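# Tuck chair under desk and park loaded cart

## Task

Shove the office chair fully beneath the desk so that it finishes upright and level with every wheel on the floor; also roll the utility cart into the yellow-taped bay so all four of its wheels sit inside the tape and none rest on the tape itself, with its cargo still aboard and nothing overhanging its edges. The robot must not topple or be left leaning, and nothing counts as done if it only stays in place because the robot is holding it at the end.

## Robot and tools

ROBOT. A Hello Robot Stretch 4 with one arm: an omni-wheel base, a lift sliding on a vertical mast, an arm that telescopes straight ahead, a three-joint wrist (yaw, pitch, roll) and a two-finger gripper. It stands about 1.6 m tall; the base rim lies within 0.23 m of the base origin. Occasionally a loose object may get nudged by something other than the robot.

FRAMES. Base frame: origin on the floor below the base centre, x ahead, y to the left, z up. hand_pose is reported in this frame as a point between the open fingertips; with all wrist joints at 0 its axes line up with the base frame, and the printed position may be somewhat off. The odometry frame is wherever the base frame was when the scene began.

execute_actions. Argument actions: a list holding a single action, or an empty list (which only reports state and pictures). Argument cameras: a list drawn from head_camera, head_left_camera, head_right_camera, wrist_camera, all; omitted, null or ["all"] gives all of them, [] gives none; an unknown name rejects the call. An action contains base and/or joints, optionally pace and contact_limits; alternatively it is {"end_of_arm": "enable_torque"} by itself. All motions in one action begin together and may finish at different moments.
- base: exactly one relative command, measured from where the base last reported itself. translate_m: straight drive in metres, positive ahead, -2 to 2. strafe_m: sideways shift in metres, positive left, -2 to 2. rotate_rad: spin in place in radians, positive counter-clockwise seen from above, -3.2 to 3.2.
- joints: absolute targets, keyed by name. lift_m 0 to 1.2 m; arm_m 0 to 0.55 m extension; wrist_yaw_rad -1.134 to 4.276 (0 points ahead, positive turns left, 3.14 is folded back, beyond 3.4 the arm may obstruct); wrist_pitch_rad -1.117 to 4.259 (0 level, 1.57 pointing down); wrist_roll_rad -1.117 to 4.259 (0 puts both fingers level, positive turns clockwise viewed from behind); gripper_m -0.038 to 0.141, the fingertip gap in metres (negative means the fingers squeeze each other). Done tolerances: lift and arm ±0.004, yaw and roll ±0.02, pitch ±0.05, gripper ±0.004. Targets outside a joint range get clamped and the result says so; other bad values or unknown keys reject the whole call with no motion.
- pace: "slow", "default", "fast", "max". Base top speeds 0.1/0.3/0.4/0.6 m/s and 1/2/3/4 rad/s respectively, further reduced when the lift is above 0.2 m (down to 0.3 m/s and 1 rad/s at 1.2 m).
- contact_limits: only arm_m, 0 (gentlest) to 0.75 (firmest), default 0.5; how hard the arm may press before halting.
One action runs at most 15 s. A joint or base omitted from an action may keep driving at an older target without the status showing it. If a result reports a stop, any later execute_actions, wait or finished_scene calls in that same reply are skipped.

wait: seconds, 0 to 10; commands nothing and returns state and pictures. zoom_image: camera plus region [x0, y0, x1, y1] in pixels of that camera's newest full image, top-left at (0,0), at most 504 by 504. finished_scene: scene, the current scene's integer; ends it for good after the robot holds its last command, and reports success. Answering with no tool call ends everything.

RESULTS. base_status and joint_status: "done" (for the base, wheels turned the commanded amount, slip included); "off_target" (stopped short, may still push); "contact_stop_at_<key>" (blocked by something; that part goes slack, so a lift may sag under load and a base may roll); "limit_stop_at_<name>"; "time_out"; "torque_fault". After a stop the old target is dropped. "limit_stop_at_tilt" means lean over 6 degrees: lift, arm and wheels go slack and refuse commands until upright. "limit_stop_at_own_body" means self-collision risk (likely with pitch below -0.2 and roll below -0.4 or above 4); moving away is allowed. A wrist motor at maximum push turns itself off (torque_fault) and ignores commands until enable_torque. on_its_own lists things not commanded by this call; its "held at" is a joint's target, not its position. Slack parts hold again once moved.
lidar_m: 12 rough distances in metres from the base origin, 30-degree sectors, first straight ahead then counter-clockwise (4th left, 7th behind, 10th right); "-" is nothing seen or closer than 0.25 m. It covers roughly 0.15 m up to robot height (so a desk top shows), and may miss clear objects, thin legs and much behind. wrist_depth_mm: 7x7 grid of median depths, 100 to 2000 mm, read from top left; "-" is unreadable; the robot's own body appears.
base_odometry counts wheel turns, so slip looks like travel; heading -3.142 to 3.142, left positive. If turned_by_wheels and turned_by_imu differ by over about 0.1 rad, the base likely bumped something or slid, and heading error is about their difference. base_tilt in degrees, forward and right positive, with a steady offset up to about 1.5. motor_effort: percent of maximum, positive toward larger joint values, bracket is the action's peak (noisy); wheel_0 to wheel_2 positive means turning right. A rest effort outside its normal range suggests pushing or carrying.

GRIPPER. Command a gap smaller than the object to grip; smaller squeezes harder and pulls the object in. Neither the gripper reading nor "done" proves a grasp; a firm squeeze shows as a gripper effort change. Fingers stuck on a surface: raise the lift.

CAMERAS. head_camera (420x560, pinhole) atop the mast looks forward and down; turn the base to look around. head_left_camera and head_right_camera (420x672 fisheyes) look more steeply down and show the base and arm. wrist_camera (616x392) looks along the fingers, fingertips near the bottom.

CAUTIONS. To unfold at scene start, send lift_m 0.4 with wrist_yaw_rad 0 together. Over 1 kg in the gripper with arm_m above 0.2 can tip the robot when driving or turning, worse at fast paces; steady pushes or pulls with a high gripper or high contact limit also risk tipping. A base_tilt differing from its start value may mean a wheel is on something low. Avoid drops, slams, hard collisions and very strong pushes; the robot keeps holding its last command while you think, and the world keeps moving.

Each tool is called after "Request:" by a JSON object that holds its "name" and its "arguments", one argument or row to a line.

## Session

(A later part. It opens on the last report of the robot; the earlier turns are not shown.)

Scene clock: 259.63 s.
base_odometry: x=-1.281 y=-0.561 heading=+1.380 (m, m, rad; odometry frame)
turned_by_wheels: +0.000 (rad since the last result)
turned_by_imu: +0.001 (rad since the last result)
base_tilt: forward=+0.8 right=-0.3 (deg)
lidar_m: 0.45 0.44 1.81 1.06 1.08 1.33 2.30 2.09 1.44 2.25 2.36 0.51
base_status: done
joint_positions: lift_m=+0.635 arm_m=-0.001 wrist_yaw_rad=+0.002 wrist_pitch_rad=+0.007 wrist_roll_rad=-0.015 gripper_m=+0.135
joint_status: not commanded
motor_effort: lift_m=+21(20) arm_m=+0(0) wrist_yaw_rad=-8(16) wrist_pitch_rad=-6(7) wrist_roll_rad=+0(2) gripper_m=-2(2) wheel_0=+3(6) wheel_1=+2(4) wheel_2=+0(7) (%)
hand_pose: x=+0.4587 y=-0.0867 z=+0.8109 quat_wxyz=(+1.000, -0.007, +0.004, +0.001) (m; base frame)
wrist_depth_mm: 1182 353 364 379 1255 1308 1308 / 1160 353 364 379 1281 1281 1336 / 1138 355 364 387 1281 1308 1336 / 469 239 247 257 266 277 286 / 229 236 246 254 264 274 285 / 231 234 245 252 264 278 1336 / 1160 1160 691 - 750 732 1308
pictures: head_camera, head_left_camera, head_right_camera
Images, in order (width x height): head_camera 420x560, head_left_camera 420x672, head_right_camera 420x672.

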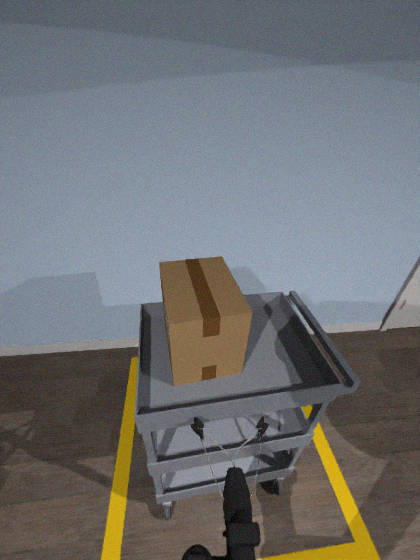

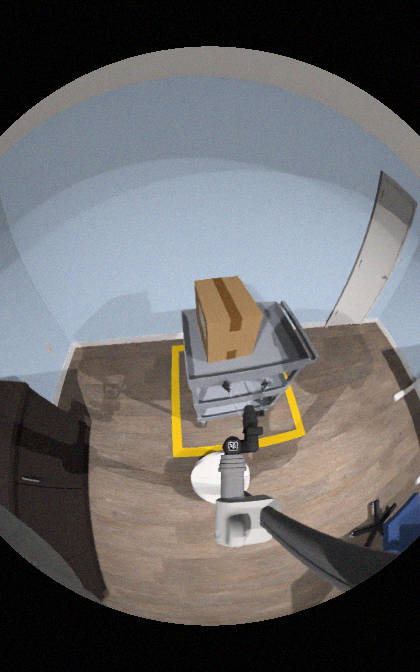

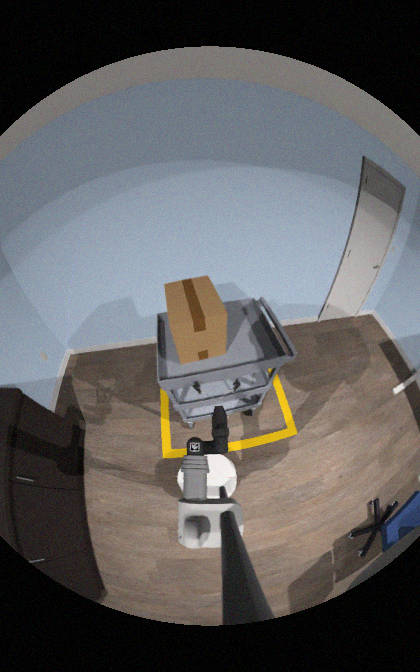

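Request:
{"name": "execute_actions", "arguments": {
  "actions": [
    {"base":{"translate_m":-0.5}}
  ],
  "cameras": ["head_camera"]
}}

Request:
{"name": "execute_actions", "arguments": {
  "actions": [
    {"base":{"rotate_rad":-1.7},"joints":{"lift_m":0.56}}
  ],
  "cameras": ["head_camera","head_left_camera"]
}}

Scene clock: 274.03 s.
base_odometry: x=-1.376 y=-1.052 heading=+1.380 (m, m, rad; odometry frame)
turned_by_wheels: +0.000 (rad since the last result)
turned_by_imu: +0.001 (rad since the last result)
base_tilt: forward=+0.9 right=-0.3 (deg)
lidar_m: 0.93 1.94 1.10 0.99 1.00 1.24 1.81 1.65 1.25 1.24 2.33 1.05
base_status: done
joint_positions: lift_m=+0.635 arm_m=-0.001 wrist_yaw_rad=+0.000 wrist_pitch_rad=+0.007 wrist_roll_rad=-0.015 gripper_m=+0.135
joint_status: not commanded
motor_effort: lift_m=+21(21) arm_m=+0(0) wrist_yaw_rad=-1(8) wrist_pitch_rad=-6(5) wrist_roll_rad=-1(1) gripper_m=+0(0) wheel_0=+0(6) wheel_1=-1(7) wheel_2=-2(7) (%)
hand_pose: x=+0.4586 y=-0.0874 z=+0.8109 quat_wxyz=(+1.000, -0.007, +0.004, +0.000) (m; base frame)
wrist_depth_mm: 1618 1661 1756 1756 1863 1808 1863 / 1618 1708 1756 1661 1756 1808 1863 / 1661 1708 1708 878 1808 1863 1863 / 1661 1661 741 759 798 831 1863 / 1618 1708 1756 1756 1708 1863 1863 / 1618 1708 741 1182 991 831 1921 / 1661 1618 741 - 809 1537 1756
pictures: head_camera
Images, in order (width x height): head_camera 420x560.

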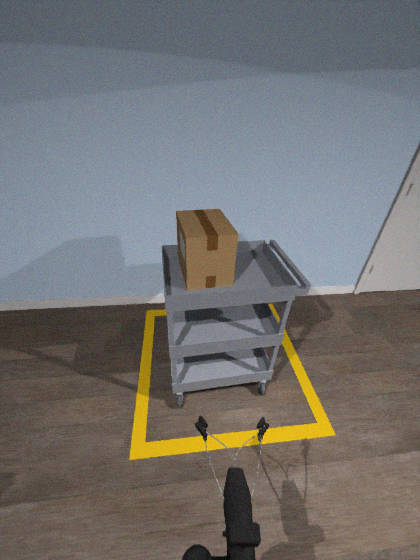

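Scene clock: 276.17 s.
base_odometry: x=-1.376 y=-1.052 heading=-0.320 (m, m, rad; odometry frame)
turned_by_wheels: -1.700 (rad since the last result)
turned_by_imu: -1.733 (rad since the last result)
base_tilt: forward=+0.9 right=-0.4 (deg)
lidar_m: 1.21 2.30 1.13 0.94 0.96 1.18 1.02 1.00 1.15 1.81 1.64 1.36
base_status: done
joint_positions: lift_m=+0.560 arm_m=-0.001 wrist_yaw_rad=+0.000 wrist_pitch_rad=+0.008 wrist_roll_rad=-0.015 gripper_m=+0.135
joint_status: all done
motor_effort: lift_m=+17(18) arm_m=+0(0) wrist_yaw_rad=-2(1) wrist_pitch_rad=-6(7) wrist_roll_rad=+0(1) gripper_m=-1(1) wheel_0=+0(5) wheel_1=+0(8) wheel_2=+1(8) (%)
hand_pose: x=+0.4586 y=-0.0874 z=+0.7362 quat_wxyz=(+1.000, -0.007, +0.004, +0.000) (m; base frame)
wrist_depth_mm: - - - - - - 1863 / - - - - - - 1808 / - - - - 1098 - 1537 / - - - - 1078 - 1618 / - - - - 1078 - 1661 / - - - 1060 1078 1921 1661 / 1756 1661 1708 - 1618 1618 1499
pictures: head_camera, head_left_camera
Images, in order (width x height): head_camera 420x560, head_left_camera 420x672.

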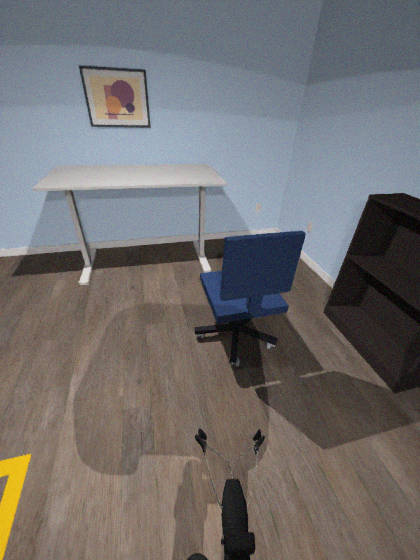

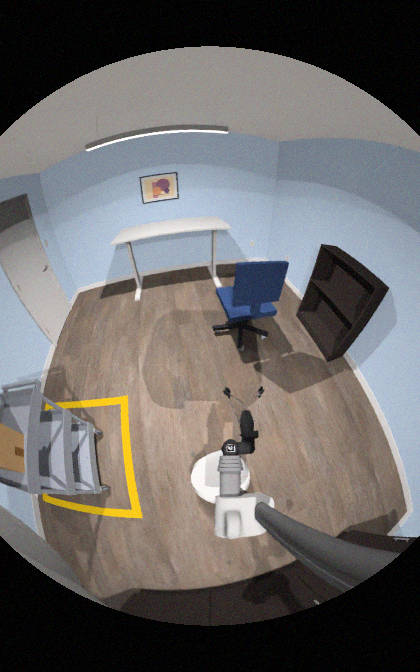

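Request:
{"name": "execute_actions", "arguments": {
  "actions": [
    {"base":{"rotate_rad":0.255},"joints":{"lift_m":0.27,"wrist_yaw_rad":1.57,"gripper_m":0.1}}
  ],
  "cameras": []
}}

Request:
{"name": "execute_actions", "arguments": {
  "actions": [
    {"base":{"strafe_m":-1.12},"pace":"fast"}
  ],
  "cameras": []
}}

Request:
{"name": "execute_actions", "arguments": {
  "actions": [
    {"base":{"translate_m":0.5}}
  ]
}}

Scene clock: 336.30 s.
base_odometry: x=-1.376 y=-1.052 heading=-0.065 (m, m, rad; odometry frame)
turned_by_wheels: +0.255 (rad since the last result)
turned_by_imu: +0.260 (rad since the last result)
base_tilt: forward=+0.8 right=-0.4 (deg)
lidar_m: 1.48 2.40 0.99 0.93 2.01 1.03 0.99 1.03 1.89 1.81 1.65 1.23
base_status: done
joint_positions: lift_m=+0.270 arm_m=-0.001 wrist_yaw_rad=+1.570 wrist_pitch_rad=+0.008 wrist_roll_rad=-0.015 gripper_m=+0.100
joint_status: all done
motor_effort: lift_m=+16(16) arm_m=+0(0) wrist_yaw_rad=+0(6) wrist_pitch_rad=-7(7) wrist_roll_rad=+0(2) gripper_m=-2(1) wheel_0=-2(1) wheel_1=+0(7) wheel_2=+0(7) (%)
hand_pose: x=+0.2579 y=+0.2884 z=+0.4463 quat_wxyz=(+0.708, -0.008, -0.002, +0.707) (m; base frame)
wrist_depth_mm: 1921 1863 1863 1042 1863 1808 1863 / 1921 1921 946 976 991 1863 1863 / 1983 1983 1863 1983 1863 1863 1863 / 1921 1983 904 904 931 1808 1921 / 1921 1921 1397 1863 1397 1863 1808 / 1661 1576 218 931 931 1336 1430 / 1078 1008 1008 - 976 960 976
pictures: none
No camera images: the call's "cameras" was empty. Leave "cameras" out to get every camera's image.

Scene clock: 340.33 s.
base_odometry: x=-1.448 y=-2.170 heading=-0.065 (m, m, rad; odometry frame)
turned_by_wheels: +0.000 (rad since the last result)
turned_by_imu: +0.003 (rad since the last result)
base_tilt: forward=+0.8 right=-0.2 (deg)
lidar_m: 1.20 1.23 2.20 2.06 1.43 1.02 1.01 0.96 0.71 0.67 0.71 0.77
base_status: done
joint_positions: lift_m=+0.270 arm_m=-0.001 wrist_yaw_rad=+1.570 wrist_pitch_rad=+0.008 wrist_roll_rad=-0.015 gripper_m=+0.100
joint_status: not commanded
motor_effort: lift_m=+17(17) arm_m=+0(0) wrist_yaw_rad=+0(0) wrist_pitch_rad=-6(7) wrist_roll_rad=+0(1) gripper_m=-2(2) wheel_0=-1(12) wheel_1=+0(7) wheel_2=+0(0) (%)
hand_pose: x=+0.2578 y=+0.2884 z=+0.4462 quat_wxyz=(+0.707, -0.008, -0.002, +0.707) (m; base frame)
wrist_depth_mm: - - - - - - - / - - - - - - - / 1756 - - - - - - / 1708 - - - - - - / 1661 - - - - - - / 1661 1661 218 1537 1281 1336 1397 / 1098 1025 1078 - 1042 960 1008
pictures: none
No camera images: the call's "cameras" was empty. Leave "cameras" out to get every camera's image.

Scene clock: 343.50 s.
base_odometry: x=-0.949 y=-2.202 heading=-0.065 (m, m, rad; odometry frame)
turned_by_wheels: +0.000 (rad since the last result)
turned_by_imu: -0.002 (rad since the last result)
base_tilt: forward=+0.9 right=-0.3 (deg)
lidar_m: 1.01 0.70 0.97 2.08 2.17 1.53 1.50 0.96 0.70 0.66 0.41 0.51
base_status: done
joint_positions: lift_m=+0.270 arm_m=-0.001 wrist_yaw_rad=+1.570 wrist_pitch_rad=+0.008 wrist_roll_rad=-0.015 gripper_m=+0.100
joint_status: not commanded
motor_effort: lift_m=+17(17) arm_m=+0(0) wrist_yaw_rad=+0(1) wrist_pitch_rad=-8(7) wrist_roll_rad=-1(0) gripper_m=-1(1) wheel_0=+1(4) wheel_1=-1(6) wheel_2=+1(9) (%)
hand_pose: x=+0.2578 y=+0.2884 z=+0.4462 quat_wxyz=(+0.707, -0.008, -0.002, +0.707) (m; base frame)
wrist_depth_mm: - - - - - - - / - - - - - - - / - - - - - - - / - - - - - - - / - - - - - - - / 1661 1576 217 1537 1281 1336 1397 / 1078 1025 1060 - 1042 960 991
pictures: head_camera, head_left_camera, head_right_camera, wrist_camera
Images, in order (width x height): head_camera 420x560, head_left_camera 420x672, head_right_camera 420x672, wrist_camera 616x392.

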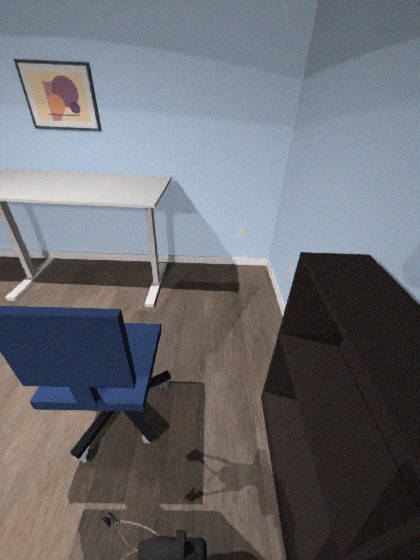

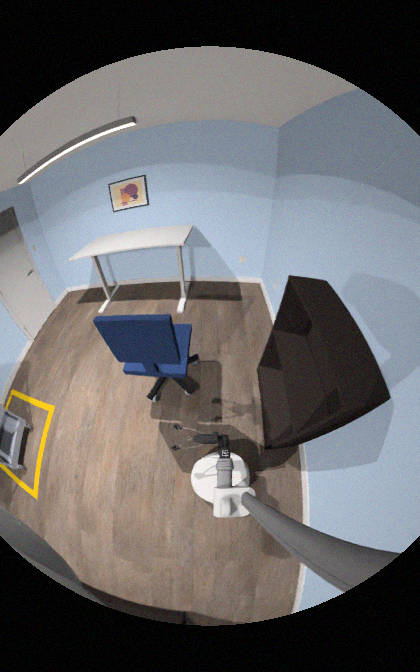

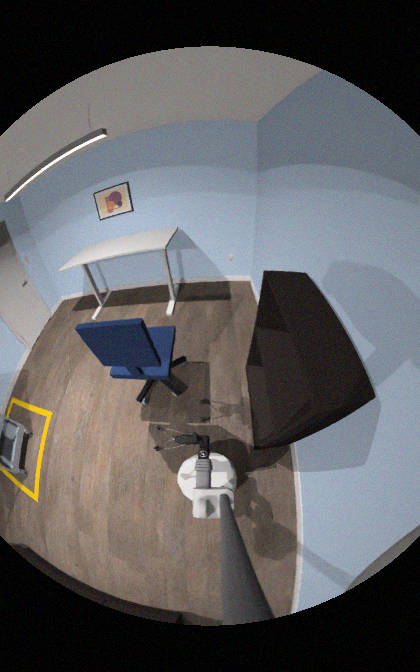

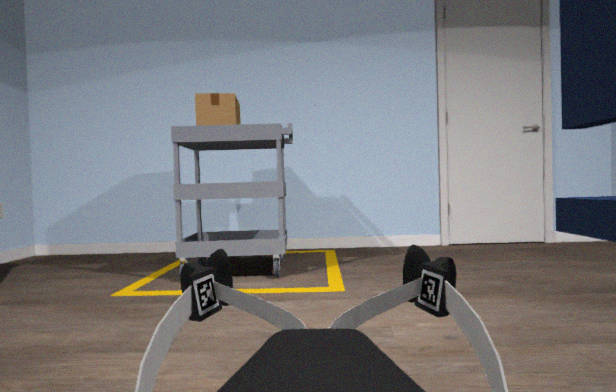

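Request:
{"name": "execute_actions", "arguments": {
  "actions": [
    {"base":{"translate_m":0.62},"joints":{"wrist_yaw_rad":2.9},"pace":"slow"}
  ]
}}

Scene clock: 388.63 s.
base_odometry: x=-0.331 y=-2.242 heading=-0.065 (m, m, rad; odometry frame)
turned_by_wheels: +0.000 (rad since the last result)
turned_by_imu: -0.003 (rad since the last result)
base_tilt: forward=+0.8 right=-0.4 (deg)
lidar_m: 1.46 0.37 0.27 0.28 2.16 2.21 2.12 0.51 0.37 0.34 0.38 0.51
base_status: done
joint_positions: lift_m=+0.270 arm_m=-0.001 wrist_yaw_rad=+2.900 wrist_pitch_rad=+0.008 wrist_roll_rad=-0.015 gripper_m=+0.100
joint_status: all done
motor_effort: lift_m=+17(17) arm_m=+0(0) wrist_yaw_rad=+3(4) wrist_pitch_rad=-6(7) wrist_roll_rad=-2(1) gripper_m=-1(1) wheel_0=+1(4) wheel_1=+0(5) wheel_2=-1(6) (%)
hand_pose: x=-0.0891 y=+0.1540 z=+0.4462 quat_wxyz=(+0.121, -0.005, -0.007, +0.993) (m; base frame)
wrist_depth_mm: 141 - - - - - - / 126 215 - - - - - / 134 184 - - - - - / 143 271 - - - - - / 1618 - - - - - - / 1464 1618 218 1499 1281 1397 1464 / 1098 1008 1078 - 1042 976 1025
pictures: head_camera, head_left_camera, head_right_camera, wrist_camera
Images, in order (width x height): head_camera 420x560, head_left_camera 420x672, head_right_camera 420x672, wrist_camera 616x392.

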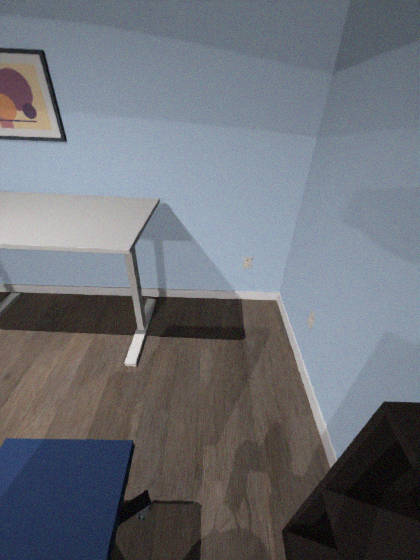

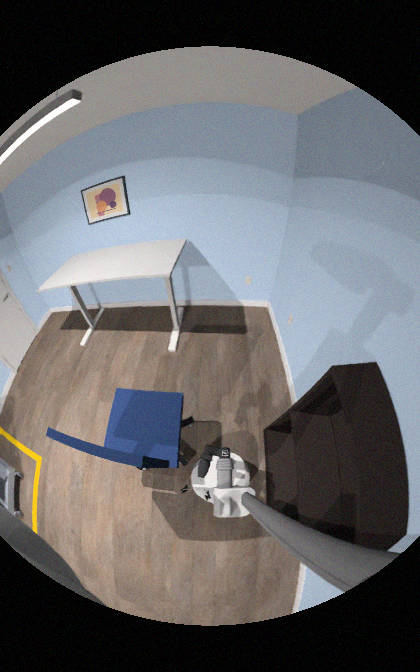

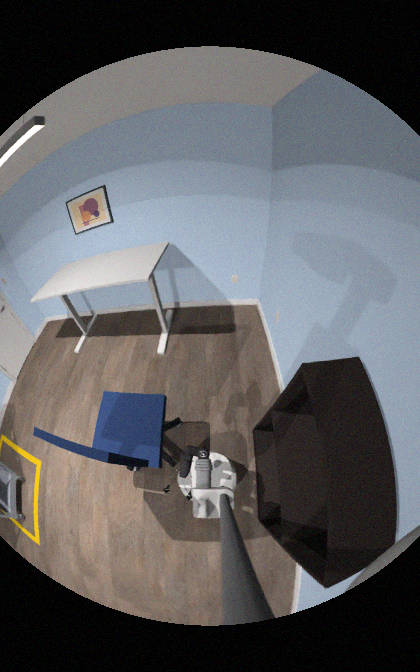

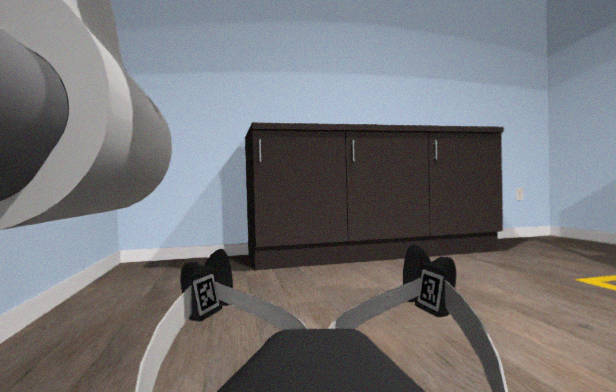

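Request:
{"name": "execute_actions", "arguments": {
  "actions": [
    {"base":{"strafe_m":-0.06},"pace":"slow"}
  ],
  "cameras": []
}}

Request:
{"name": "execute_actions", "arguments": {
  "actions": [
    {"joints":{"wrist_yaw_rad":1.57}}
  ]
}}

Scene clock: 399.33 s.
base_odometry: x=-0.335 y=-2.302 heading=-0.065 (m, m, rad; odometry frame)
turned_by_wheels: +0.000 (rad since the last result)
turned_by_imu: +0.000 (rad since the last result)
base_tilt: forward=+0.8 right=-0.2 (deg)
lidar_m: 1.69 0.47 0.33 0.32 2.23 2.21 2.13 0.43 0.31 0.28 0.31 0.42
base_status: done
joint_positions: lift_m=+0.270 arm_m=-0.001 wrist_yaw_rad=+2.900 wrist_pitch_rad=+0.008 wrist_roll_rad=-0.015 gripper_m=+0.100
joint_status: not commanded
motor_effort: lift_m=+17(17) arm_m=+0(0) wrist_yaw_rad=+0(0) wrist_pitch_rad=-7(7) wrist_roll_rad=-2(2) gripper_m=-2(2) wheel_0=+1(8) wheel_1=-2(6) wheel_2=+0(1) (%)
hand_pose: x=-0.0891 y=+0.1540 z=+0.4462 quat_wxyz=(+0.121, -0.005, -0.007, +0.993) (m; base frame)
wrist_depth_mm: 141 - - - - - - / 125 214 - - - - - / 134 185 - - - - - / 143 272 - - - - - / 1464 - - - - - - / 1336 1618 217 1576 1281 1430 1464 / 1078 1008 1060 - 1060 960 1008
pictures: none
No camera images: the call's "cameras" was empty. Leave "cameras" out to get every camera's image.

Scene clock: 400.67 s.
base_odometry: x=-0.335 y=-2.302 heading=-0.065 (m, m, rad; odometry frame)
turned_by_wheels: +0.000 (rad since the last result)
turned_by_imu: +0.000 (rad since the last result)
base_tilt: forward=+1.0 right=-0.2 (deg)
lidar_m: 1.70 0.49 0.32 0.31 2.25 2.22 2.14 0.43 0.31 0.27 0.30 0.43
base_status: not commanded
joint_positions: lift_m=+0.270 arm_m=-0.001 wrist_yaw_rad=+1.570 wrist_pitch_rad=+0.008 wrist_roll_rad=-0.015 gripper_m=+0.100
joint_status: all done
motor_effort: lift_m=+17(17) arm_m=+0(0) wrist_yaw_rad=-3(17) wrist_pitch_rad=-7(7) wrist_roll_rad=+0(1) gripper_m=-1(1) wheel_0=+1(1) wheel_1=-1(2) wheel_2=+0(0) (%)
hand_pose: x=+0.2576 y=+0.2885 z=+0.4462 quat_wxyz=(+0.707, -0.008, -0.002, +0.707) (m; base frame)
wrist_depth_mm: - 317 591 - - - - / - 338 585 - - - 1708 / - - 640 - - - - / - - 508 - - - - / - 267 264 262 258 255 252 / 1464 268 218 262 258 255 255 / 1098 991 1098 - 1060 976 991
pictures: head_camera, head_left_camera, head_right_camera, wrist_camera
Images, in order (width x height): head_camera 420x560, head_left_camera 420x672, head_right_camera 420x672, wrist_camera 616x392.

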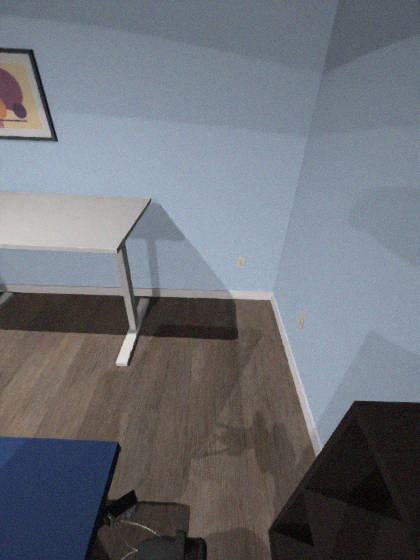

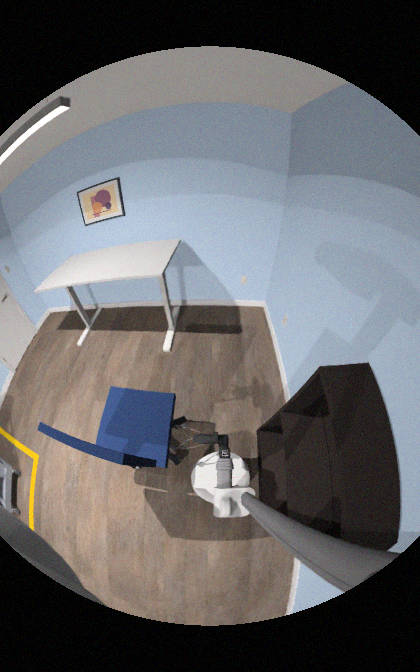

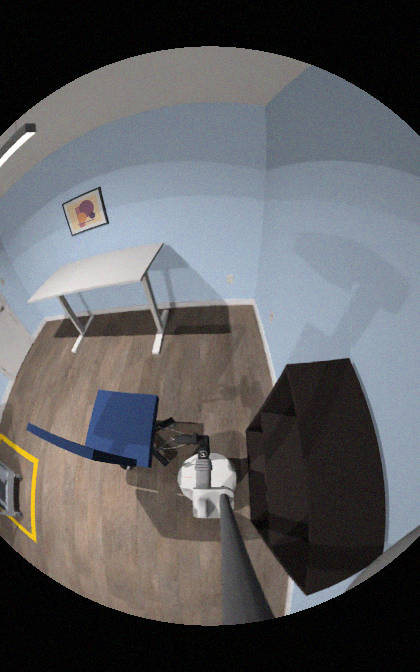

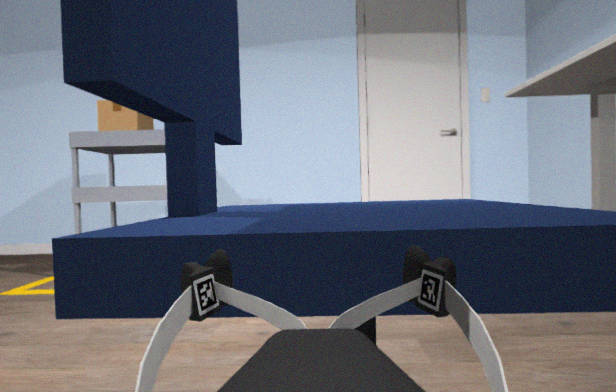

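Request:
{"name": "execute_actions", "arguments": {
  "actions": [
    {"base":{"translate_m":0.05},"joints":{"gripper_m":0.135},"pace":"slow"}
  ],
  "cameras": []
}}

Request:
{"name": "execute_actions", "arguments": {
  "actions": [
    {"base":{"strafe_m":0.68},"pace":"slow"}
  ]
}}

Scene clock: 411.50 s.
base_odometry: x=-0.285 y=-2.305 heading=-0.064 (m, m, rad; odometry frame)
turned_by_wheels: +0.000 (rad since the last result)
turned_by_imu: +0.000 (rad since the last result)
base_tilt: forward=+0.8 right=-0.2 (deg)
lidar_m: 1.69 0.49 0.33 0.31 2.24 2.25 2.19 0.43 0.31 0.29 0.30 0.43
base_status: done
joint_positions: lift_m=+0.270 arm_m=-0.001 wrist_yaw_rad=+1.570 wrist_pitch_rad=+0.008 wrist_roll_rad=-0.015 gripper_m=+0.135
joint_status: all done
motor_effort: lift_m=+16(17) arm_m=+0(0) wrist_yaw_rad=-2(0) wrist_pitch_rad=-8(7) wrist_roll_rad=+0(0) gripper_m=+0(2) wheel_0=+1(4) wheel_1=+1(5) wheel_2=+0(6) (%)
hand_pose: x=+0.2576 y=+0.2885 z=+0.4462 quat_wxyz=(+0.707, -0.008, -0.002, +0.707) (m; base frame)
wrist_depth_mm: 287 410 - - - - - / 307 407 - - - - 1661 / - 504 - - - - - / - 508 - - - - - / 270 267 263 259 257 253 252 / 271 268 264 259 258 253 253 / 1098 1078 1078 - 1060 1025 1008
pictures: none
No camera images: the call's "cameras" was empty. Leave "cameras" out to get every camera's image.

Scene clock: 419.43 s.
base_odometry: x=-0.241 y=-1.626 heading=-0.065 (m, m, rad; odometry frame)
turned_by_wheels: +0.000 (rad since the last result)
turned_by_imu: -0.003 (rad since the last result)
base_tilt: forward=+0.7 right=-0.2 (deg)
lidar_m: 1.11 0.47 0.32 0.27 1.60 2.27 2.17 1.88 1.03 0.98 1.02 1.81
base_status: done
joint_positions: lift_m=+0.270 arm_m=-0.001 wrist_yaw_rad=+1.573 wrist_pitch_rad=+0.007 wrist_roll_rad=-0.015 gripper_m=+0.135
joint_status: not commanded
motor_effort: lift_m=+17(17) arm_m=+0(0) wrist_yaw_rad=-8(18) wrist_pitch_rad=-7(7) wrist_roll_rad=+0(1) gripper_m=-1(2) wheel_0=-4(13) wheel_1=+2(8) wheel_2=-1(2) (%)
hand_pose: x=+0.2570 y=+0.2886 z=+0.4463 quat_wxyz=(+0.706, -0.008, -0.003, +0.708) (m; base frame)
wrist_depth_mm: 310 477 - - - - - / 327 477 - - - - - / 1808 469 - - - - - / - 449 - - - - - / 237 239 240 240 242 243 245 / 238 238 240 242 243 243 707 / 1098 1098 1078 - 1025 991 991
pictures: head_camera, head_left_camera, head_right_camera, wrist_camera
Images, in order (width x height): head_camera 420x560, head_left_camera 420x672, head_right_camera 420x672, wrist_camera 616x392.

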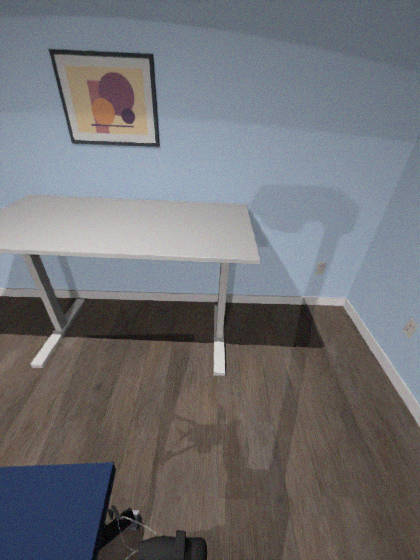

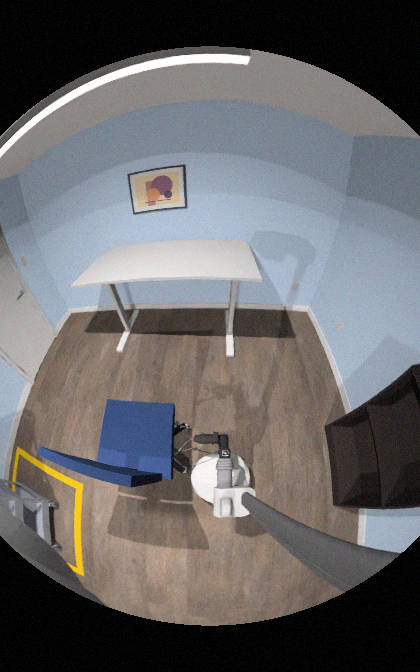

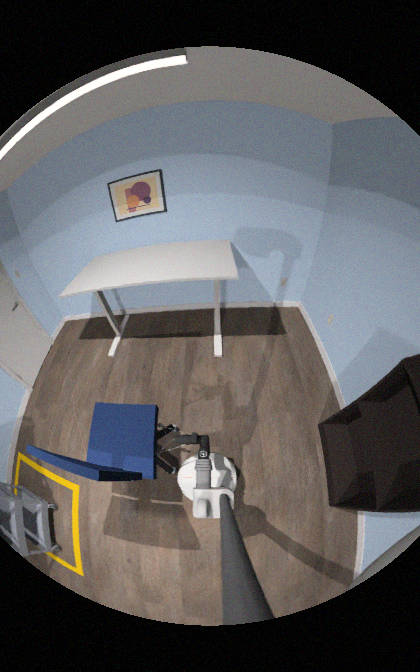

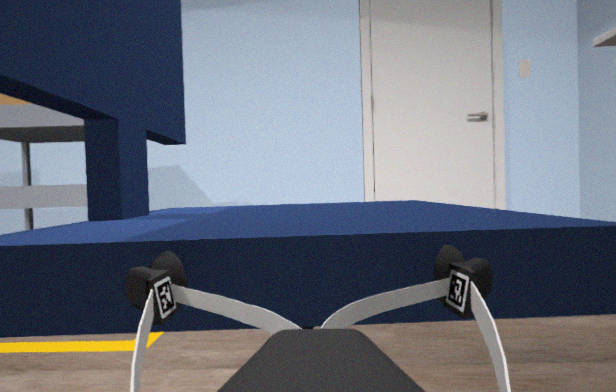

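Request:
{"name": "execute_actions", "arguments": {
  "actions": [
    {"base":{"strafe_m":0.03},"pace":"slow"}
  ],
  "cameras": []
}}

Request:
{"name": "execute_actions", "arguments": {
  "actions": [
    {"base":{"strafe_m":-0.08}}
  ],
  "cameras": []
}}

Request:
{"name": "execute_actions", "arguments": {
  "actions": [
    {"base":{"translate_m":-0.8},"pace":"fast"}
  ],
  "cameras": []
}}

Request:
{"name": "execute_actions", "arguments": {
  "actions": [
    {"base":{"strafe_m":0.68},"joints":{"lift_m":0.56,"wrist_yaw_rad":0},"pace":"fast"}
  ]
}}

Scene clock: 446.93 s.
base_odometry: x=-0.239 y=-1.597 heading=-0.065 (m, m, rad; odometry frame)
turned_by_wheels: +0.000 (rad since the last result)
turned_by_imu: +0.000 (rad since the last result)
base_tilt: forward=+0.8 right=-0.2 (deg)
lidar_m: 1.10 0.48 0.31 0.27 1.56 2.29 2.17 1.91 1.06 1.00 1.06 1.86
base_status: done
joint_positions: lift_m=+0.270 arm_m=-0.001 wrist_yaw_rad=+1.571 wrist_pitch_rad=+0.007 wrist_roll_rad=-0.015 gripper_m=+0.135
joint_status: not commanded
motor_effort: lift_m=+17(16) arm_m=+0(0) wrist_yaw_rad=-4(11) wrist_pitch_rad=-7(6) wrist_roll_rad=+0(2) gripper_m=+0(2) wheel_0=-5(11) wheel_1=+2(5) wheel_2=+0(1) (%)
hand_pose: x=+0.2573 y=+0.2885 z=+0.4463 quat_wxyz=(+0.707, -0.008, -0.003, +0.707) (m; base frame)
wrist_depth_mm: 314 484 - - - - - / 330 477 - - - - - / 1808 473 - - - - - / 1808 449 - - - - - / 238 241 240 242 242 244 245 / 238 240 241 241 242 242 723 / 1098 1078 1060 - 1042 1008 991
pictures: none
No camera images: the call's "cameras" was empty. Leave "cameras" out to get every camera's image.

Scene clock: 448.27 s.
base_odometry: x=-0.244 y=-1.677 heading=-0.065 (m, m, rad; odometry frame)
turned_by_wheels: +0.000 (rad since the last result)
turned_by_imu: +0.000 (rad since the last result)
base_tilt: forward=+0.6 right=-0.2 (deg)
lidar_m: 1.10 0.52 0.38 0.36 1.64 2.29 2.17 1.80 0.97 0.92 0.96 1.76
base_status: done
joint_positions: lift_m=+0.270 arm_m=-0.001 wrist_yaw_rad=+1.570 wrist_pitch_rad=+0.007 wrist_roll_rad=-0.015 gripper_m=+0.135
joint_status: not commanded
motor_effort: lift_m=+17(17) arm_m=+0(0) wrist_yaw_rad=-2(5) wrist_pitch_rad=-7(6) wrist_roll_rad=-1(1) gripper_m=+0(2) wheel_0=-1(1) wheel_1=+1(7) wheel_2=+0(0) (%)
hand_pose: x=+0.2576 y=+0.2884 z=+0.4463 quat_wxyz=(+0.707, -0.008, -0.003, +0.707) (m; base frame)
wrist_depth_mm: 334 477 - - - - - / 362 469 - - - - - / 1756 544 - - - - - / - 544 - - - - - / 320 320 320 322 324 324 - / 1366 322 322 322 324 1255 1464 / 1098 1060 1060 - 1008 991 1008
pictures: none
No camera images: the call's "cameras" was empty. Leave "cameras" out to get every camera's image.

Scene clock: 451.63 s.
base_odometry: x=-1.042 y=-1.625 heading=-0.065 (m, m, rad; odometry frame)
turned_by_wheels: +0.000 (rad since the last result)
turned_by_imu: +0.002 (rad since the last result)
base_tilt: forward=+0.8 right=-0.2 (deg)
lidar_m: 1.91 0.86 1.08 1.49 1.55 1.43 1.37 1.77 1.30 1.25 1.00 1.36
base_status: done
joint_positions: lift_m=+0.270 arm_m=-0.001 wrist_yaw_rad=+1.570 wrist_pitch_rad=+0.007 wrist_roll_rad=-0.015 gripper_m=+0.135
joint_status: not commanded
motor_effort: lift_m=+17(17) arm_m=+0(0) wrist_yaw_rad=-3(2) wrist_pitch_rad=-7(6) wrist_roll_rad=+0(0) gripper_m=+0(0) wheel_0=+1(5) wheel_1=+0(6) wheel_2=-1(11) (%)
hand_pose: x=+0.2576 y=+0.2884 z=+0.4462 quat_wxyz=(+0.707, -0.008, -0.002, +0.707) (m; base frame)
wrist_depth_mm: - - - - - - - / - - 1576 - - - - / - - - - - - - / - - - - - - - / - - 1983 - - - - / 1661 1499 1308 1576 1308 1255 1464 / 1078 1078 1060 - 1042 1025 991
pictures: none
No camera images: the call's "cameras" was empty. Leave "cameras" out to get every camera's image.

Scene clock: 454.57 s.
base_odometry: x=-0.998 y=-0.946 heading=-0.065 (m, m, rad; odometry frame)
turned_by_wheels: +0.000 (rad since the last result)
turned_by_imu: -0.001 (rad since the last result)
base_tilt: forward=+0.7 right=-0.4 (deg)
lidar_m: 0.68 2.02 1.87 0.82 0.85 1.45 1.38 1.43 2.04 1.64 1.68 0.79
base_status: done
joint_positions: lift_m=+0.560 arm_m=-0.001 wrist_yaw_rad=+0.000 wrist_pitch_rad=+0.008 wrist_roll_rad=-0.015 gripper_m=+0.135
joint_status: all done
motor_effort: lift_m=+21(24) arm_m=+0(0) wrist_yaw_rad=-2(7) wrist_pitch_rad=-7(7) wrist_roll_rad=-2(1) gripper_m=+0(0) wheel_0=+1(8) wheel_1=-1(16) wheel_2=-1(1) (%)
hand_pose: x=+0.4586 y=-0.0873 z=+0.7358 quat_wxyz=(+1.000, -0.007, +0.004, +0.000) (m; base frame)
wrist_depth_mm: - - - - - - - / - - 539 544 549 - - / - - 549 544 549 - - / - - 549 549 549 - - / - - 544 554 544 - - / - - 549 544 554 1983 - / 1708 1661 707 - 654 1537 1537
pictures: head_camera, head_left_camera, head_right_camera, wrist_camera
Images, in order (width x height): head_camera 420x560, head_left_camera 420x672, head_right_camera 420x672, wrist_camera 616x392.

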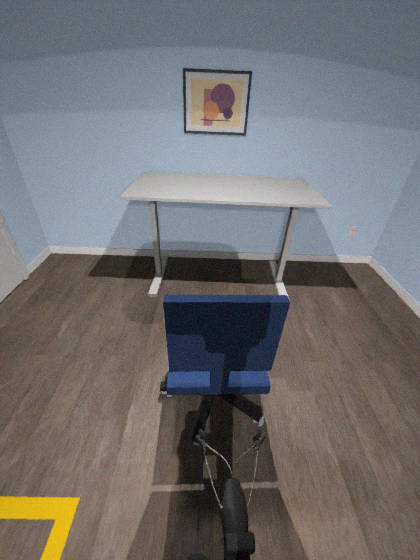

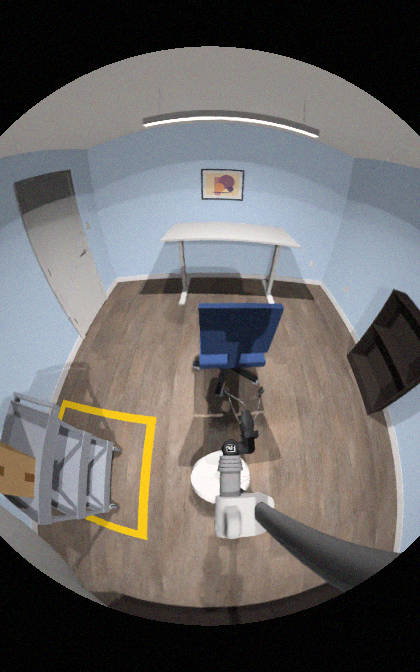

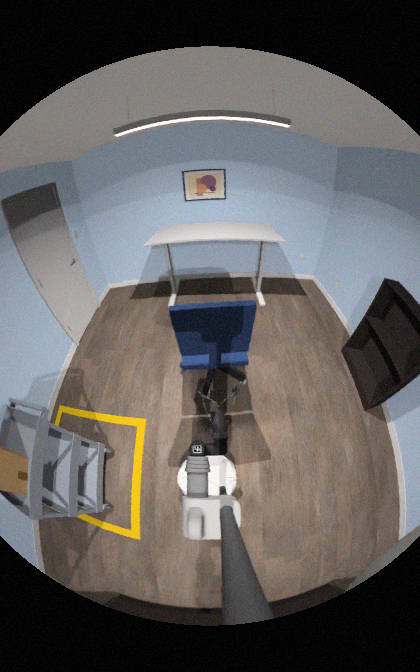

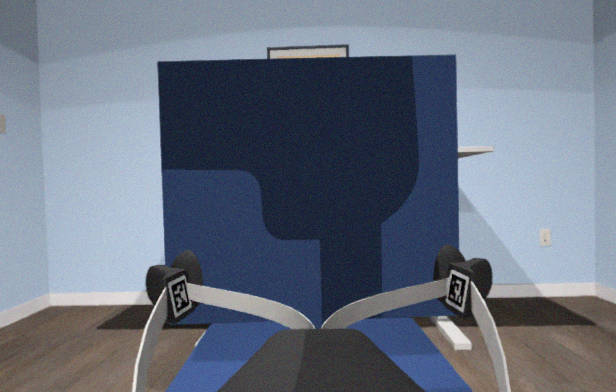

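Request:
{"name": "execute_actions", "arguments": {
  "actions": [
    {"base":{"translate_m":0.29}}
  ],
  "cameras": []
}}

Request:
{"name": "execute_actions", "arguments": {
  "actions": [
    {"base":{"translate_m":0.75},"pace":"slow"}
  ],
  "cameras": ["head_camera","wrist_camera"]
}}

Scene clock: 467.87 s.
base_odometry: x=-0.709 y=-0.965 heading=-0.065 (m, m, rad; odometry frame)
turned_by_wheels: +0.000 (rad since the last result)
turned_by_imu: -0.001 (rad since the last result)
base_tilt: forward=+0.8 right=-0.2 (deg)
lidar_m: 0.42 0.48 1.89 0.85 0.85 1.74 1.68 1.73 2.02 1.60 1.68 0.48
base_status: done
joint_positions: lift_m=+0.560 arm_m=-0.001 wrist_yaw_rad=+0.000 wrist_pitch_rad=+0.008 wrist_roll_rad=-0.015 gripper_m=+0.135
joint_status: not commanded
motor_effort: lift_m=+21(21) arm_m=+0(0) wrist_yaw_rad=-2(3) wrist_pitch_rad=-8(7) wrist_roll_rad=-2(0) gripper_m=-1(0) wheel_0=+1(9) wheel_1=+0(5) wheel_2=+2(8) (%)
hand_pose: x=+0.4586 y=-0.0874 z=+0.7358 quat_wxyz=(+1.000, -0.007, +0.004, +0.000) (m; base frame)
wrist_depth_mm: 251 250 251 252 252 254 254 / 251 251 253 255 254 255 255 / 252 252 254 254 255 256 257 / 252 254 254 256 256 256 258 / 254 254 256 256 257 257 259 / 256 256 257 257 258 258 260 / 255 256 258 - 260 262 262
pictures: none
No camera images: the call's "cameras" was empty. Leave "cameras" out to get every camera's image.

Scene clock: 476.67 s.
base_odometry: x=+0.039 y=-1.013 heading=-0.065 (m, m, rad; odometry frame)
turned_by_wheels: +0.000 (rad since the last result)
turned_by_imu: -0.001 (rad since the last result)
base_tilt: forward=+0.7 right=-0.2 (deg)
lidar_m: 0.43 0.41 1.87 1.80 1.19 1.21 2.45 2.53 1.70 1.60 1.99 0.54
base_status: done
joint_positions: lift_m=+0.560 arm_m=-0.001 wrist_yaw_rad=-0.002 wrist_pitch_rad=+0.008 wrist_roll_rad=-0.015 gripper_m=+0.135
joint_status: not commanded
motor_effort: lift_m=+21(21) arm_m=+0(0) wrist_yaw_rad=+3(20) wrist_pitch_rad=-6(8) wrist_roll_rad=-1(2) gripper_m=+0(3) wheel_0=+2(4) wheel_1=+1(6) wheel_2=-5(13) (%)
hand_pose: x=+0.4584 y=-0.0879 z=+0.7359 quat_wxyz=(+1.000, -0.007, +0.004, -0.001) (m; base frame)
wrist_depth_mm: 212 229 252 277 306 1430 1397 / 213 230 253 278 306 1430 1430 / 213 232 252 279 309 946 991 / 214 232 252 278 309 1430 1229 / 214 229 252 278 309 1464 1229 / 214 227 247 272 298 1464 1255 / 215 231 251 - 317 1499 1205
pictures: head_camera, wrist_camera
Images, in order (width x height): head_camera 420x560, wrist_camera 616x392.

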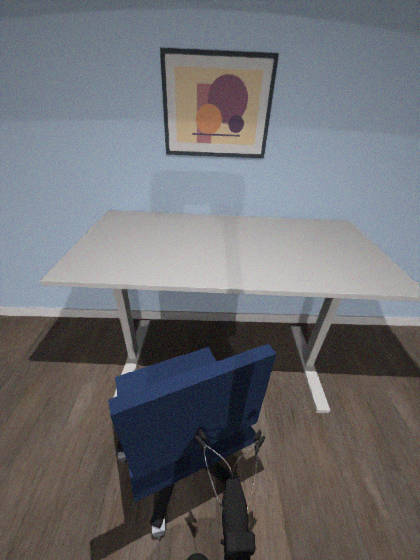

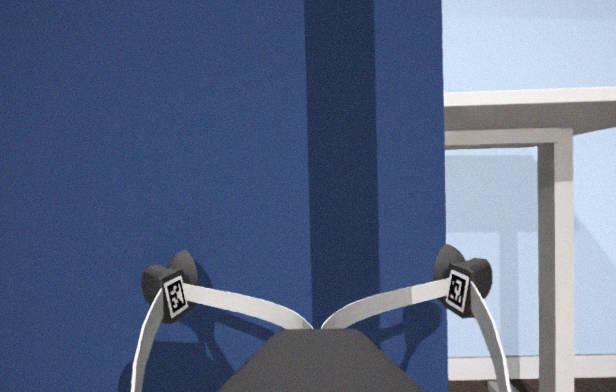

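Request:
{"name": "execute_actions", "arguments": {
  "actions": [
    {"base":{"translate_m":-0.15}}
  ],
  "cameras": []
}}

Request:
{"name": "execute_actions", "arguments": {
  "actions": [
    {"base":{"strafe_m":0.34}}
  ],
  "cameras": []
}}

Request:
{"name": "execute_actions", "arguments": {
  "actions": [
    {"base":{"rotate_rad":-0.3}}
  ],
  "cameras": ["head_camera","wrist_camera"]
}}

Scene clock: 494.87 s.
base_odometry: x=-0.110 y=-1.003 heading=-0.065 (m, m, rad; odometry frame)
turned_by_wheels: +0.000 (rad since the last result)
turned_by_imu: +0.001 (rad since the last result)
base_tilt: forward=+0.7 right=-0.2 (deg)
lidar_m: 0.57 0.54 1.83 1.79 1.10 1.20 2.28 2.37 1.66 1.60 2.00 0.72
base_status: done
joint_positions: lift_m=+0.560 arm_m=-0.001 wrist_yaw_rad=+0.000 wrist_pitch_rad=+0.008 wrist_roll_rad=-0.015 gripper_m=+0.135
joint_status: not commanded
motor_effort: lift_m=+21(21) arm_m=+0(0) wrist_yaw_rad=+0(4) wrist_pitch_rad=-6(6) wrist_roll_rad=-1(2) gripper_m=-2(1) wheel_0=+0(6) wheel_1=+0(4) wheel_2=+0(8) (%)
hand_pose: x=+0.4585 y=-0.0875 z=+0.7359 quat_wxyz=(+1.000, -0.007, +0.004, +0.000) (m; base frame)
wrist_depth_mm: 325 351 384 436 1618 1576 1576 / 327 353 387 421 469 1537 1618 / 329 353 387 424 473 1098 1182 / 329 353 387 427 473 1618 1576 / 329 355 389 424 469 1618 1661 / 329 347 382 410 462 1160 1661 / 329 353 389 - 1618 1537 1499
pictures: none
No camera images: the call's "cameras" was empty. Leave "cameras" out to get every camera's image.

Scene clock: 497.33 s.
base_odometry: x=-0.088 y=-0.664 heading=-0.065 (m, m, rad; odometry frame)
turned_by_wheels: +0.000 (rad since the last result)
turned_by_imu: -0.001 (rad since the last result)
base_tilt: forward=+0.8 right=-0.3 (deg)
lidar_m: 0.55 1.09 1.51 1.45 0.93 0.82 2.30 2.38 2.03 1.96 1.47 0.54
base_status: done
joint_positions: lift_m=+0.560 arm_m=-0.001 wrist_yaw_rad=+0.000 wrist_pitch_rad=+0.008 wrist_roll_rad=-0.015 gripper_m=+0.135
joint_status: not commanded
motor_effort: lift_m=+21(21) arm_m=+0(0) wrist_yaw_rad=+1(1) wrist_pitch_rad=-7(6) wrist_roll_rad=-1(0) gripper_m=-1(1) wheel_0=+0(4) wheel_1=-2(6) wheel_2=+1(2) (%)
hand_pose: x=+0.4585 y=-0.0875 z=+0.7359 quat_wxyz=(+1.000, -0.007, +0.004, +0.000) (m; base frame)
wrist_depth_mm: 1618 1661 1537 1618 310 338 379 / 1661 1618 1618 1618 312 338 377 / 1708 1618 1138 1060 312 338 379 / 1708 1661 1618 1661 314 340 377 / 1661 1708 1618 1618 315 338 382 / 1576 1661 1255 1661 309 330 382 / 1661 1661 1618 - 310 340 384
pictures: none
No camera images: the call's "cameras" was empty. Leave "cameras" out to get every camera's image.

Scene clock: 498.40 s.
base_odometry: x=-0.088 y=-0.664 heading=-0.365 (m, m, rad; odometry frame)
turned_by_wheels: -0.300 (rad since the last result)
turned_by_imu: -0.306 (rad since the last result)
base_tilt: forward=+0.7 right=-0.3 (deg)
lidar_m: 0.54 0.73 1.74 1.46 1.45 0.82 0.95 2.27 2.55 1.96 1.94 0.79
base_status: done
joint_positions: lift_m=+0.560 arm_m=-0.001 wrist_yaw_rad=+0.000 wrist_pitch_rad=+0.008 wrist_roll_rad=-0.015 gripper_m=+0.135
joint_status: not commanded
motor_effort: lift_m=+21(21) arm_m=+0(0) wrist_yaw_rad=-1(1) wrist_pitch_rad=-7(7) wrist_roll_rad=+0(1) gripper_m=-2(1) wheel_0=+0(7) wheel_1=-1(7) wheel_2=+1(5) (%)
hand_pose: x=+0.4585 y=-0.0875 z=+0.7359 quat_wxyz=(+1.000, -0.007, +0.004, +0.000) (m; base frame)
wrist_depth_mm: 1397 1499 342 418 1808 1983 - / 1397 1499 338 402 517 1983 - / 917 976 338 404 504 1366 - / 1430 1499 343 407 504 1983 - / 1430 1537 343 404 504 - - / 1464 1078 332 375 477 1921 - / 1397 676 340 - 654 1499 1618
pictures: head_camera, wrist_camera
Images, in order (width x height): head_camera 420x560, wrist_camera 616x392.

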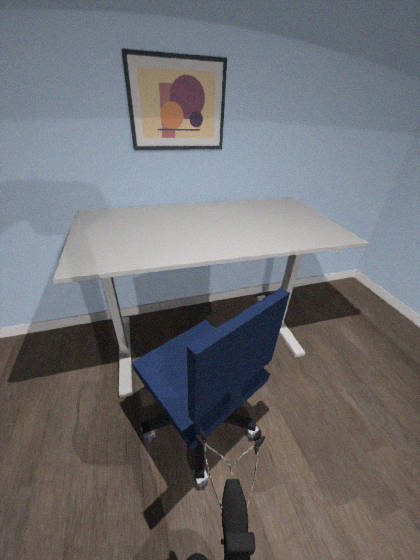

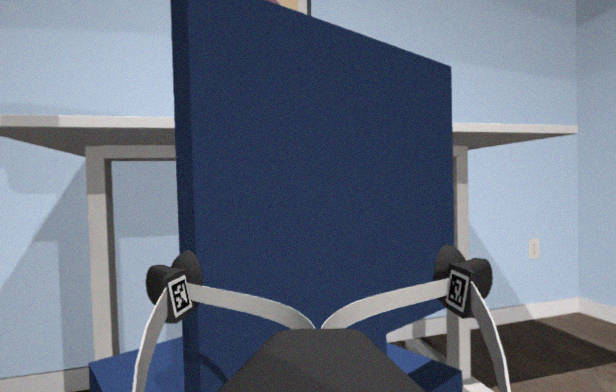

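Request:
{"name": "execute_actions", "arguments": {
  "actions": [
    {"base":{"strafe_m":-0.04},"pace":"slow"}
  ],
  "cameras": []
}}

Request:
{"name": "execute_actions", "arguments": {
  "actions": [
    {"base":{"translate_m":0.27},"pace":"slow"}
  ],
  "cameras": ["head_camera","wrist_camera"]
}}

Scene clock: 515.70 s.
base_odometry: x=-0.102 y=-0.701 heading=-0.365 (m, m, rad; odometry frame)
turned_by_wheels: +0.000 (rad since the last result)
turned_by_imu: +0.000 (rad since the last result)
base_tilt: forward=+0.6 right=-0.3 (deg)
lidar_m: 0.54 0.68 1.79 1.50 1.50 0.85 1.03 2.28 2.56 1.92 1.91 0.82
base_status: done
joint_positions: lift_m=+0.560 arm_m=-0.001 wrist_yaw_rad=+0.000 wrist_pitch_rad=+0.008 wrist_roll_rad=-0.015 gripper_m=+0.135
joint_status: not commanded
motor_effort: lift_m=+21(21) arm_m=+0(0) wrist_yaw_rad=+1(1) wrist_pitch_rad=-7(6) wrist_roll_rad=-1(2) gripper_m=+0(1) wheel_0=+3(8) wheel_1=-1(7) wheel_2=+1(2) (%)
hand_pose: x=+0.4585 y=-0.0875 z=+0.7359 quat_wxyz=(+1.000, -0.007, +0.004, +0.000) (m; base frame)
wrist_depth_mm: 1430 345 368 1618 1808 1921 - / 1397 1537 368 439 549 1983 - / 931 778 366 436 549 1983 - / 1366 1098 366 436 539 - - / 1430 1078 368 439 549 - - / 1430 1098 351 407 512 1430 - / 1397 609 357 - 1537 1464 1537
pictures: none
No camera images: the call's "cameras" was empty. Leave "cameras" out to get every camera's image.

Scene clock: 519.67 s.
base_odometry: x=+0.150 y=-0.797 heading=-0.365 (m, m, rad; odometry frame)
turned_by_wheels: +0.000 (rad since the last result)
turned_by_imu: -0.001 (rad since the last result)
base_tilt: forward=+0.8 right=-0.3 (deg)
lidar_m: 0.39 0.38 1.79 1.57 1.58 1.10 1.18 2.54 2.59 1.84 1.81 0.60
base_status: done
joint_positions: lift_m=+0.560 arm_m=-0.001 wrist_yaw_rad=-0.001 wrist_pitch_rad=+0.008 wrist_roll_rad=-0.015 gripper_m=+0.135
joint_status: not commanded
motor_effort: lift_m=+21(21) arm_m=+0(0) wrist_yaw_rad=+2(18) wrist_pitch_rad=-7(8) wrist_roll_rad=-1(2) gripper_m=+0(2) wheel_0=+1(2) wheel_1=+3(9) wheel_2=-5(15) (%)
hand_pose: x=+0.4584 y=-0.0878 z=+0.7359 quat_wxyz=(+1.000, -0.007, +0.004, -0.001) (m; base frame)
wrist_depth_mm: 196 224 263 315 394 1618 1808 / 196 225 262 315 387 1618 1808 / 198 225 262 315 392 1118 1808 / 196 226 265 315 392 1708 1921 / 198 221 263 317 394 1661 1863 / 197 216 256 297 368 1661 1808 / 196 220 256 - 424 1430 1537
pictures: head_camera, wrist_camera
Images, in order (width x height): head_camera 420x560, wrist_camera 616x392.

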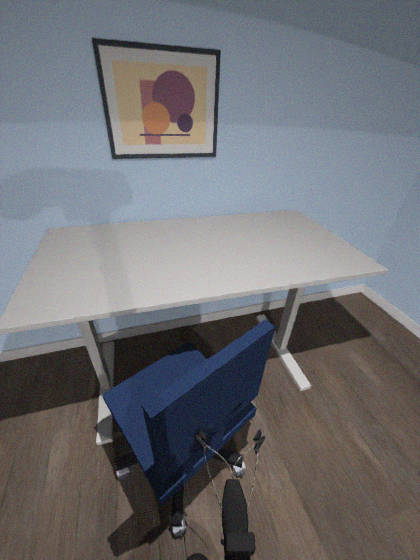

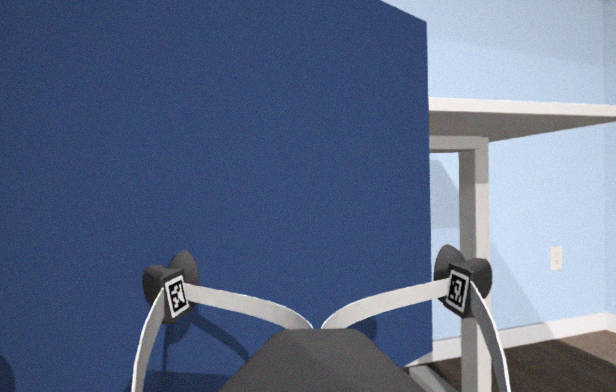

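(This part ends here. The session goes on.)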